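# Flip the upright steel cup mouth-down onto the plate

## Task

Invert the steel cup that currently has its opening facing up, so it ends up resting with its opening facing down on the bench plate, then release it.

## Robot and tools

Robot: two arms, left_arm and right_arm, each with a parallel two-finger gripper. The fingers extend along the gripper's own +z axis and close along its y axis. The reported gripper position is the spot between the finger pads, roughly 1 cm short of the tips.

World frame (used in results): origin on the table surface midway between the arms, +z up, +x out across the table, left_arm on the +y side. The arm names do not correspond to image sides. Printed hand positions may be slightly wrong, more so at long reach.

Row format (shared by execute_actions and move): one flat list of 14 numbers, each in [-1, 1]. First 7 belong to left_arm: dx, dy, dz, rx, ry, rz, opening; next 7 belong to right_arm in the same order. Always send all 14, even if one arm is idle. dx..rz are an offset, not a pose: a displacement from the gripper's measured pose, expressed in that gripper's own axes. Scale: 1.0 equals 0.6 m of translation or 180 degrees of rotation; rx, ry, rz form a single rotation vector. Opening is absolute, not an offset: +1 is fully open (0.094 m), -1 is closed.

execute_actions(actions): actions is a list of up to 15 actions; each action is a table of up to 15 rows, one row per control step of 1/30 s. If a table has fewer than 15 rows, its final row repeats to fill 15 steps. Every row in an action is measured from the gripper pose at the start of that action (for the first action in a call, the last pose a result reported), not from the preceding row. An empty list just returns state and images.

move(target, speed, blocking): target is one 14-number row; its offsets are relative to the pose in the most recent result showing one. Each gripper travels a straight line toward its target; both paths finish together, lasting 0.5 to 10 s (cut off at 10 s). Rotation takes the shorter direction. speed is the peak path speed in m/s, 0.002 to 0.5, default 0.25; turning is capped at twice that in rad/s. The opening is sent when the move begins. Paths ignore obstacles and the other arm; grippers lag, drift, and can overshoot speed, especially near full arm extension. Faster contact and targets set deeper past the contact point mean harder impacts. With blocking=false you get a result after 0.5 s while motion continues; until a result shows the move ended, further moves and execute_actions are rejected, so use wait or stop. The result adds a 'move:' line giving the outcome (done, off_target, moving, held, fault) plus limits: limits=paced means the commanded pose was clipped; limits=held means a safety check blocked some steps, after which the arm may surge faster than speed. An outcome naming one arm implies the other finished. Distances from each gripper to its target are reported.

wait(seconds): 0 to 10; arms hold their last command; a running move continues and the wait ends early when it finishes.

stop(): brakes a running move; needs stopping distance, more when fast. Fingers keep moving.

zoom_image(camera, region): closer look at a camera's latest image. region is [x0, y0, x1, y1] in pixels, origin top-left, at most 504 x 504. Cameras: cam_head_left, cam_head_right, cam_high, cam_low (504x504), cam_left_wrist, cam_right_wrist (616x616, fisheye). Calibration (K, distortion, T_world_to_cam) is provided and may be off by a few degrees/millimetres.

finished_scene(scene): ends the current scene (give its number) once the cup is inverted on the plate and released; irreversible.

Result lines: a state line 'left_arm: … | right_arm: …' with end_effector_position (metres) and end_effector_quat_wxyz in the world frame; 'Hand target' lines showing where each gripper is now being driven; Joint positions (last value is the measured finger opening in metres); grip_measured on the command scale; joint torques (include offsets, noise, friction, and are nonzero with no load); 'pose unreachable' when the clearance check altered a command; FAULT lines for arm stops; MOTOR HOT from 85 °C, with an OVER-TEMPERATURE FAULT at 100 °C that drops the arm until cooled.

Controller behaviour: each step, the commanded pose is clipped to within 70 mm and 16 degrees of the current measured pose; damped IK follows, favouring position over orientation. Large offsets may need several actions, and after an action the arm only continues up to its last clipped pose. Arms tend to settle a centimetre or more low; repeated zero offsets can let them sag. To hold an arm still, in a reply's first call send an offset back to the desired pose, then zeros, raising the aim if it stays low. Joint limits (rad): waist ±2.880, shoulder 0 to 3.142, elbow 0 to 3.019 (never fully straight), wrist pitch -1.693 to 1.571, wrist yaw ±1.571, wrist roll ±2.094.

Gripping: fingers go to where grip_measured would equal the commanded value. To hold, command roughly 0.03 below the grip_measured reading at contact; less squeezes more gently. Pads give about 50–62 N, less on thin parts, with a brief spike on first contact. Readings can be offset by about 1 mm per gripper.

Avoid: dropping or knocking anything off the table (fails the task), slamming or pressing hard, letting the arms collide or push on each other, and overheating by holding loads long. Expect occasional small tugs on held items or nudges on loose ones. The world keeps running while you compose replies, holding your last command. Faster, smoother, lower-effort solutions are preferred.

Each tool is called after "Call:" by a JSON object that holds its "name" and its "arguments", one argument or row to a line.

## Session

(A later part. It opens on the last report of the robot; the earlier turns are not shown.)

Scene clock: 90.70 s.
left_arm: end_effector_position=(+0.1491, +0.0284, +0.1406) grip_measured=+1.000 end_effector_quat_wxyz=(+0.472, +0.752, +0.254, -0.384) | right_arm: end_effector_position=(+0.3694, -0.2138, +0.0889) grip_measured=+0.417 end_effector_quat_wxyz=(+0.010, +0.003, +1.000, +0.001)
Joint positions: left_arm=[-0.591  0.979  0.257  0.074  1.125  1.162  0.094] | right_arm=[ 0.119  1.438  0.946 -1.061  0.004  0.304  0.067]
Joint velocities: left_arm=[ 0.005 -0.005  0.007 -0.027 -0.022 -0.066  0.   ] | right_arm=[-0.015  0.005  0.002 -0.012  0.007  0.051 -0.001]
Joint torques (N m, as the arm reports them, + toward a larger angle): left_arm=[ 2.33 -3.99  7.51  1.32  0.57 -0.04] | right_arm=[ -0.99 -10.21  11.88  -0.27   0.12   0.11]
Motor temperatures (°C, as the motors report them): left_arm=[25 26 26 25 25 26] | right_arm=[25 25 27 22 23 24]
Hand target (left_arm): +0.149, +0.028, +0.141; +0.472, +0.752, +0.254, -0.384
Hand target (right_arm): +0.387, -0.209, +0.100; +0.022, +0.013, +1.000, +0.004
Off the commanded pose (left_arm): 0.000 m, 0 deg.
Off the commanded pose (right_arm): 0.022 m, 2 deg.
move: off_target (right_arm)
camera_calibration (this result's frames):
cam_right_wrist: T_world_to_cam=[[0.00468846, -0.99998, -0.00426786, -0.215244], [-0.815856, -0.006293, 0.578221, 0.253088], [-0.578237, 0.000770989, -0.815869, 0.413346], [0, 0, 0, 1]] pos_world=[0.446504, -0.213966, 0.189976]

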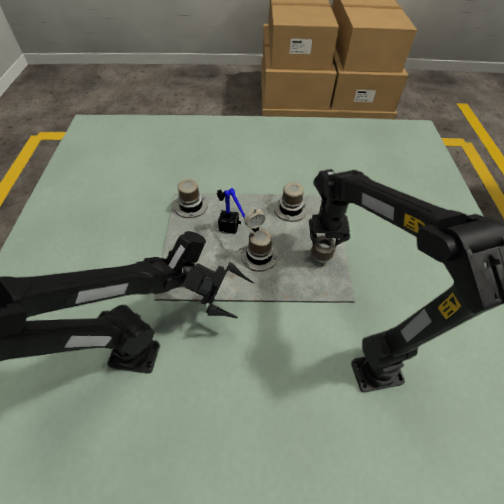

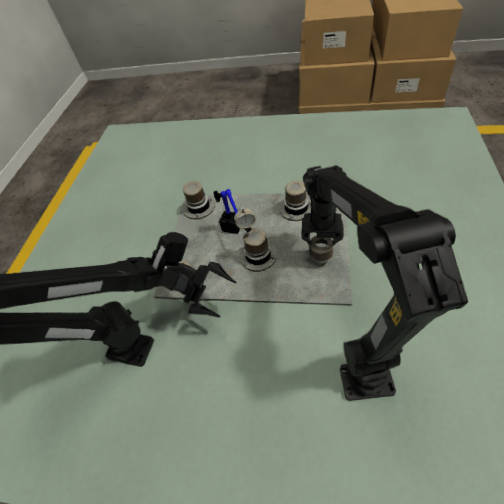

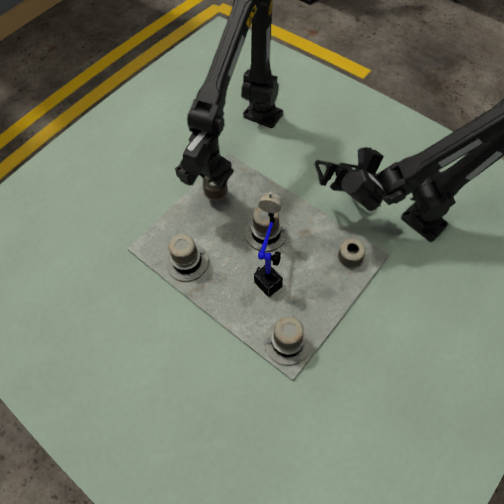

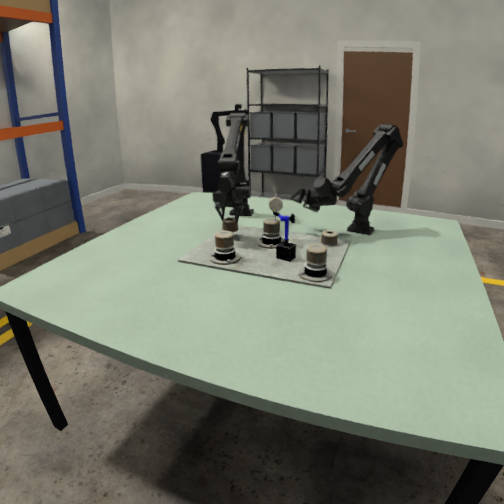

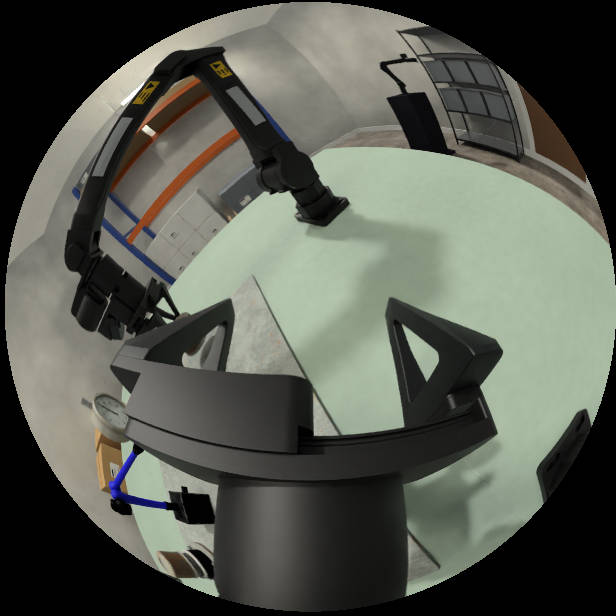

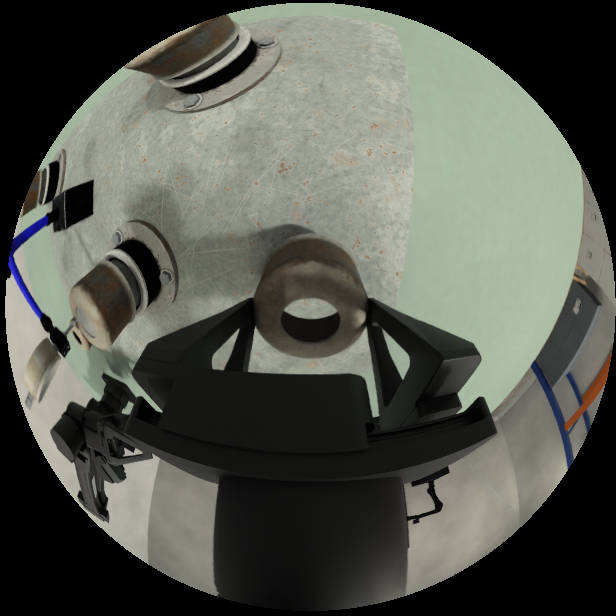

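Call:
{"name": "move", "arguments": {
  "target": [0,0,0,0,0,0,1,0,0,0.066,0,0,0,0.38],
  "speed": 0.05
}}

Call:
{"name": "move", "arguments": {
  "target": [0,0,0,0,0,0,1,0,0,0,0,0,0,1]
}}

Call:
{"name": "move", "arguments": {
  "target": [0,0,0,0,0,0,1,-0.03,0,-0.12,0,0,0,1]
}}

Scene clock: 93.77 s.
left_arm: end_effector_position=(+0.1491, +0.0284, +0.1406) grip_measured=+1.000 end_effector_quat_wxyz=(+0.472, +0.752, +0.254, -0.384) | right_arm: end_effector_position=(+0.3661, -0.2148, +0.0550) grip_measured=+0.417 end_effector_quat_wxyz=(+0.010, +0.005, +1.000, +0.001)
Joint positions: left_arm=[-0.591  0.979  0.257  0.074  1.125  1.162  0.094] | right_arm=[ 0.119  1.48   0.888 -0.96   0.004  0.307  0.067]
Joint velocities: left_arm=[ 0.005 -0.005  0.002 -0.012  0.066  0.007  0.   ] | right_arm=[-0.024  0.005 -0.017 -0.017  0.051  0.022 -0.   ]
Joint torques (N m, as the arm reports them, + toward a larger angle): left_arm=[ 2.33 -3.93  7.51  1.33  0.57 -0.04] | right_arm=[ -0.89 -10.45   7.84   0.78   0.02  -0.04]
Motor temperatures (°C, as the motors report them): left_arm=[25 26 26 25 25 26] | right_arm=[25 25 27 22 23 24]
Hand target (left_arm): +0.149, +0.028, +0.141; +0.472, +0.752, +0.254, -0.384
Hand target (right_arm): +0.370, -0.214, +0.050; +0.010, +0.003, +1.000, +0.001
Off the commanded pose (left_arm): 0.000 m, 0 deg.
Off the commanded pose (right_arm): 0.007 m, 0 deg.
move: done
camera_calibration (this result's frames):
cam_right_wrist: T_world_to_cam=[[0.00202025, -0.999988, -0.00443047, -0.215386], [-0.816078, -0.00420922, 0.577927, 0.270577], [-0.577939, 0.00244806, -0.816077, 0.384081], [0, 0, 0, 1]] pos_world=[0.443222, -0.215185, 0.156111]

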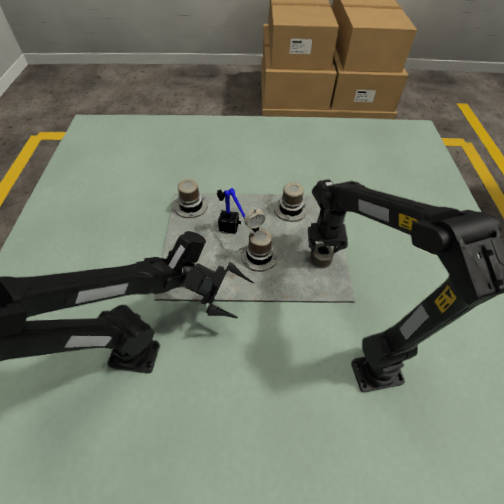

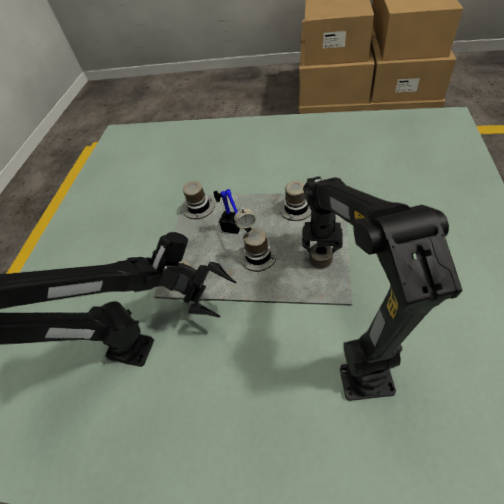

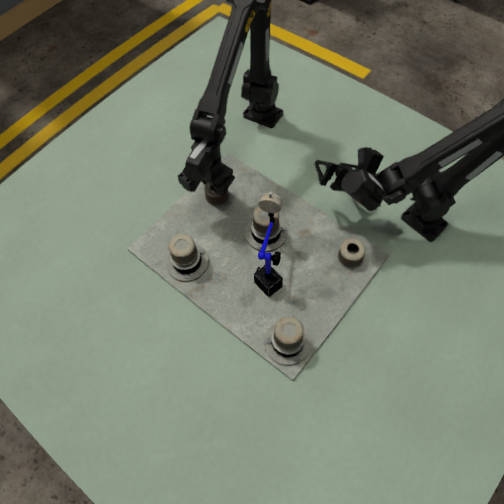

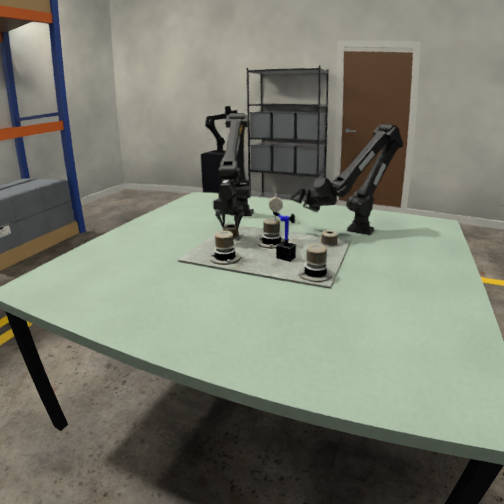

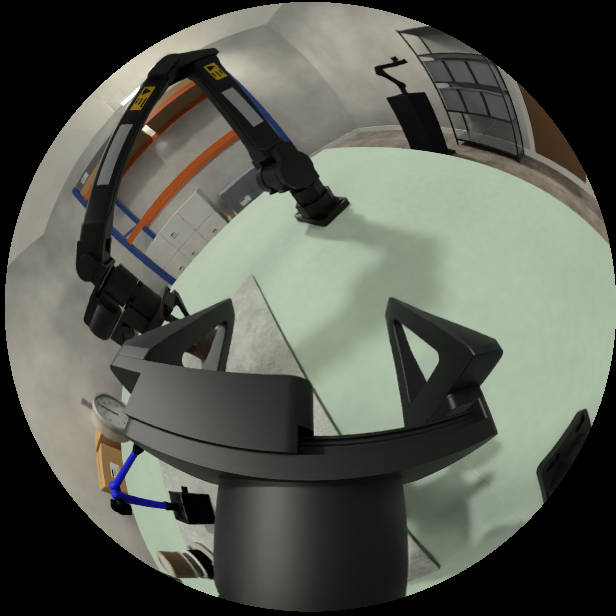

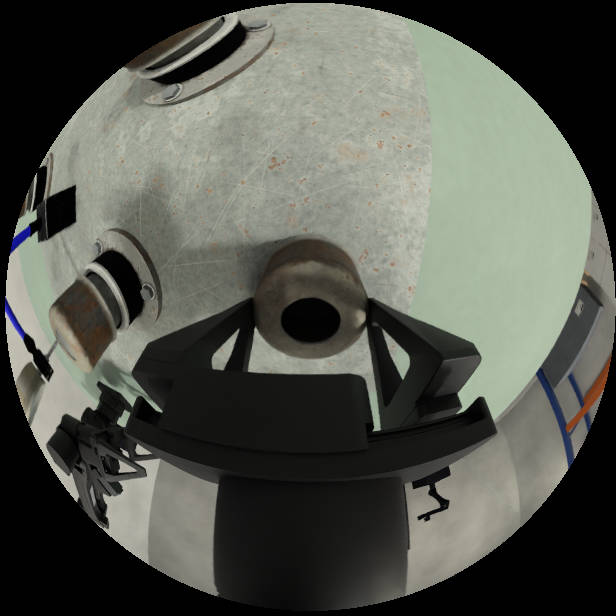

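Scene clock: 94.27 s.
left_arm: end_effector_position=(+0.1491, +0.0284, +0.1406) grip_measured=+1.000 end_effector_quat_wxyz=(+0.472, +0.752, +0.254, -0.384) | right_arm: end_effector_position=(+0.3661, -0.2148, +0.0550) grip_measured=+1.000 end_effector_quat_wxyz=(+0.010, +0.005, +1.000, +0.001)
Joint positions: left_arm=[-0.591  0.979  0.257  0.074  1.125  1.162  0.094] | right_arm=[ 0.119  1.48   0.888 -0.96   0.004  0.307  0.094]
Joint velocities: left_arm=[-0.015 -0.005 -0.007 -0.012 -0.051 -0.022  0.   ] | right_arm=[-0.005 -0.005  0.007  0.002  0.037  0.037  0.   ]
Joint torques (N m, as the arm reports them, + toward a larger angle): left_arm=[ 2.34 -3.98  7.52  1.33  0.57 -0.04] | right_arm=[ -0.91 -12.03   7.66   0.13   0.03  -0.01]
Motor temperatures (°C, as the motors report them): left_arm=[25 26 26 25 25 26] | right_arm=[25 25 27 22 23 24]
Hand target (left_arm): +0.149, +0.028, +0.141; +0.472, +0.752, +0.254, -0.384
Hand target (right_arm): +0.366, -0.215, +0.055; +0.010, +0.005, +1.000, +0.001
Off the commanded pose (left_arm): 0.000 m, 0 deg.
Off the commanded pose (right_arm): 0.000 m, 0 deg.
move: done
camera_calibration (this result's frames):
cam_right_wrist: T_world_to_cam=[[0.00202025, -0.999988, -0.00443047, -0.215386], [-0.816078, -0.00420922, 0.577927, 0.270577], [-0.577939, 0.00244806, -0.816077, 0.384081], [0, 0, 0, 1]] pos_world=[0.443222, -0.215185, 0.156111]

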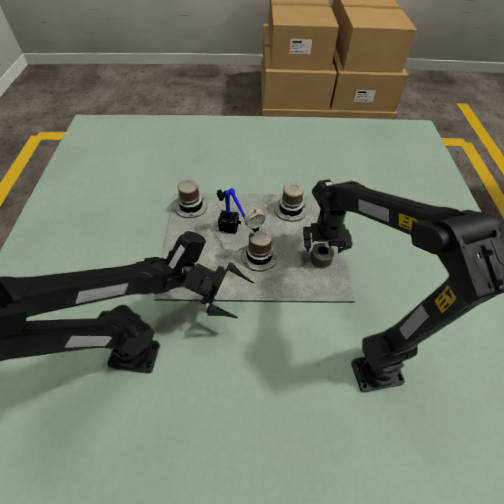

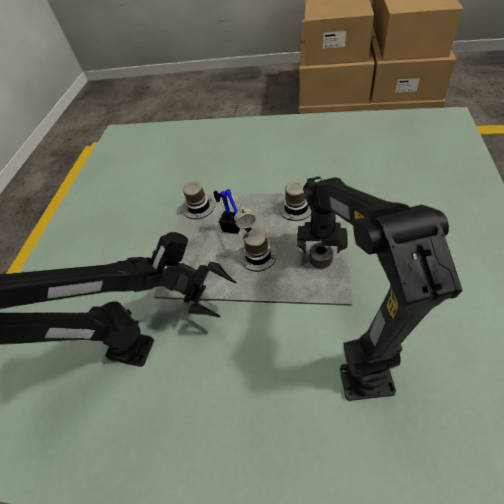

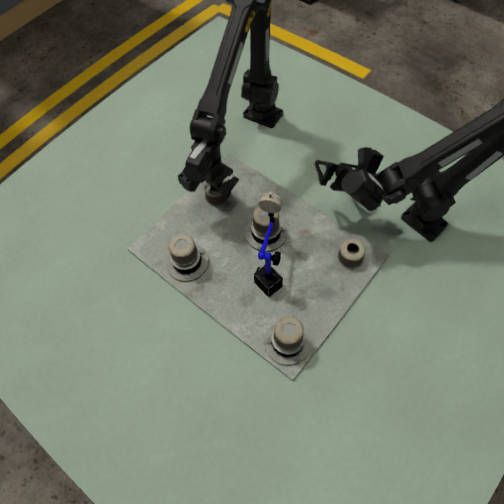

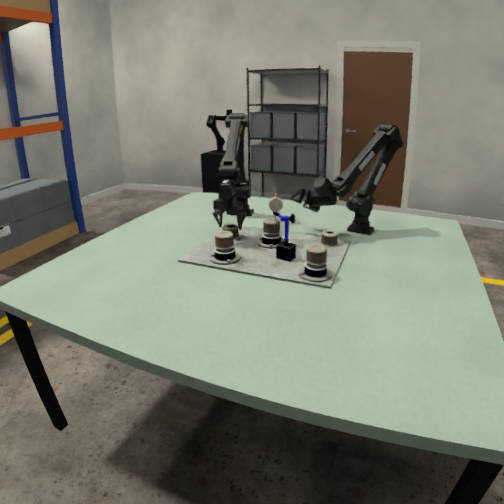

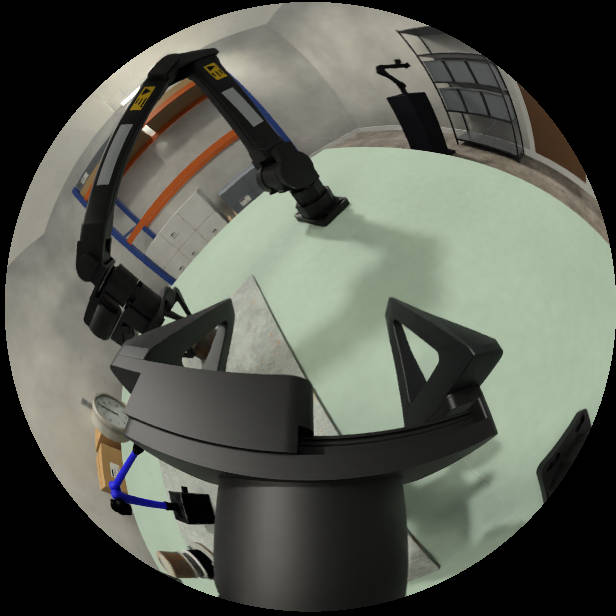

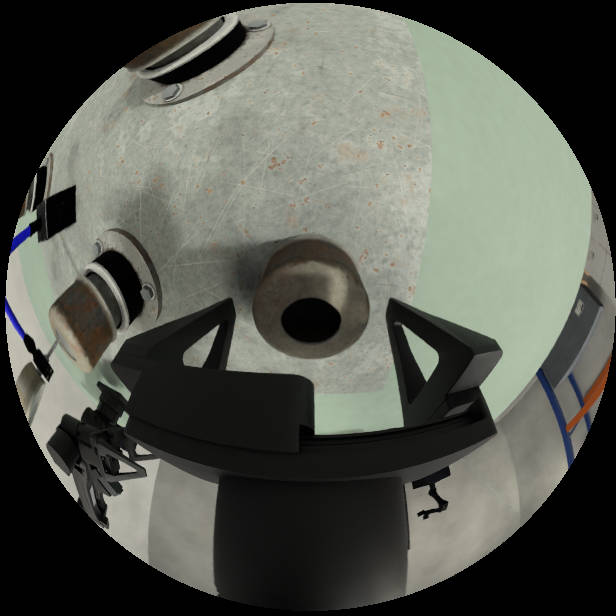

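Scene clock: 95.10 s.
left_arm: end_effector_position=(+0.1491, +0.0284, +0.1406) grip_measured=+1.000 end_effector_quat_wxyz=(+0.472, +0.752, +0.254, -0.384) | right_arm: end_effector_position=(+0.3730, -0.2156, +0.1166) grip_measured=+1.000 end_effector_quat_wxyz=(-0.000, +0.008, +1.000, -0.002)
Joint positions: left_arm=[-0.591  0.979  0.257  0.074  1.125  1.162  0.094] | right_arm=[ 0.111  1.423  1.012 -1.161  0.004  0.307  0.094]
Joint velocities: left_arm=[-0.005  0.005 -0.012 -0.012 -0.051  0.007  0.   ] | right_arm=[ 0.005  0.005 -0.007 -0.002 -0.022 -0.007  0.   ]
Joint torques (N m, as the arm reports them, + toward a larger angle): left_arm=[ 2.3  -3.97  7.51  1.32  0.57 -0.04] | right_arm=[ -1.21 -11.77  10.59  -0.31   0.02  -0.12]
Motor temperatures (°C, as the motors report them): left_arm=[25 26 26 25 25 26] | right_arm=[25 25 27 22 23 24]
Hand target (left_arm): +0.149, +0.028, +0.141; +0.472, +0.752, +0.254, -0.384
Hand target (right_arm): +0.382, -0.215, +0.127; +0.010, +0.005, +1.000, +0.001
Off the commanded pose (left_arm): 0.000 m, 0 deg.
Off the commanded pose (right_arm): 0.015 m, 1 deg.
move: off_target (right_arm)
camera_calibration (this result's frames):
cam_right_wrist: T_world_to_cam=[[-0.00525586, -0.999985, 0.00157604, -0.213913], [-0.804523, 0.00516455, 0.593899, 0.236426], [-0.593898, 0.00185349, -0.804538, 0.442783], [0, 0, 0, 1]] pos_world=[0.452054, -0.215951, 0.21616]

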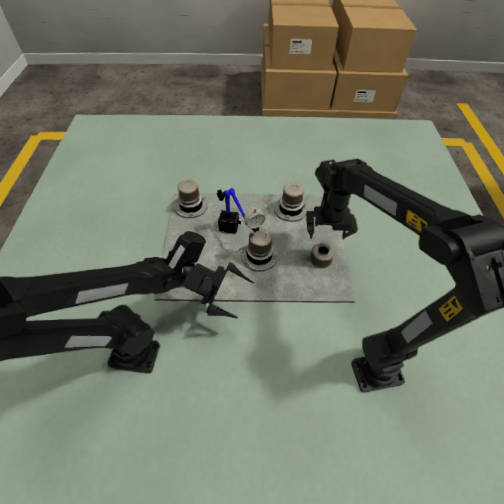

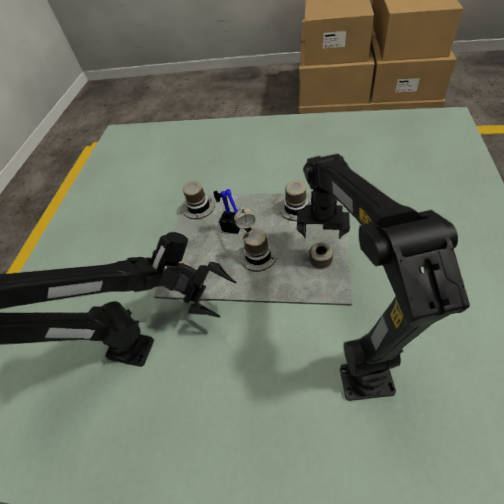

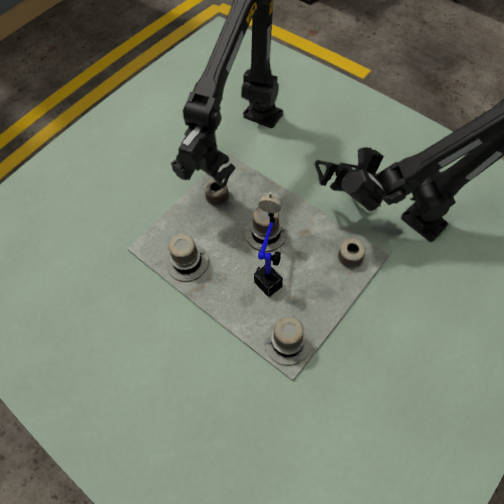

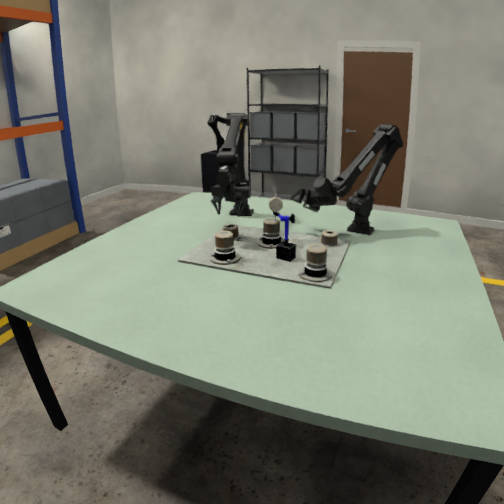

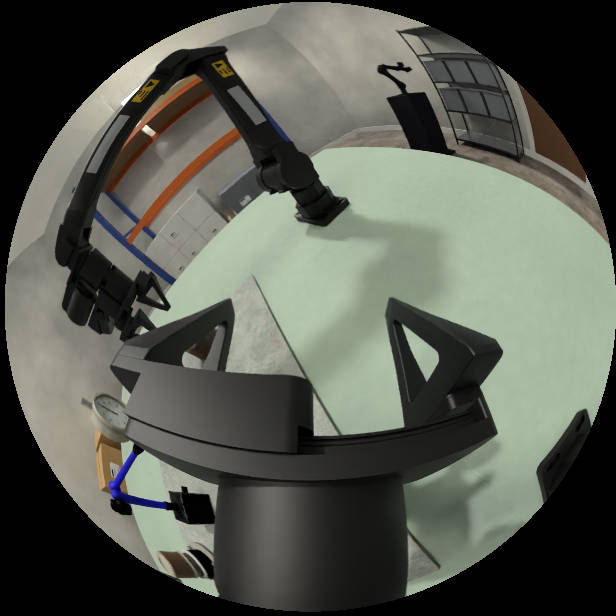

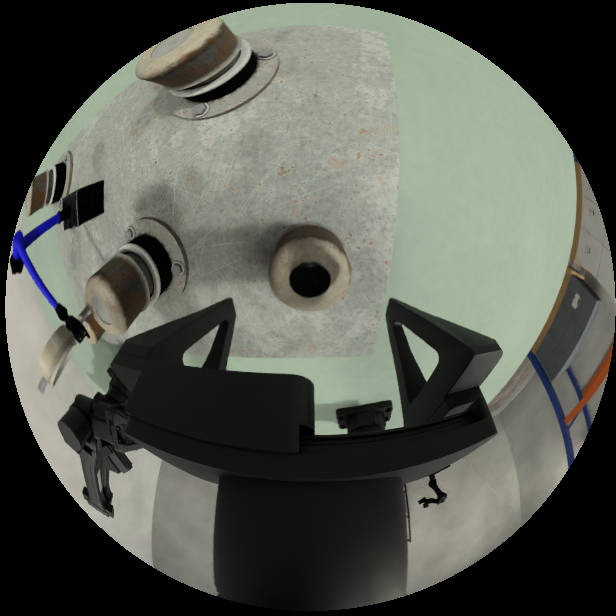

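Call:
{"name": "finished_scene", "arguments": {
  "scene": 1
}}

The scene is finished: the task was done.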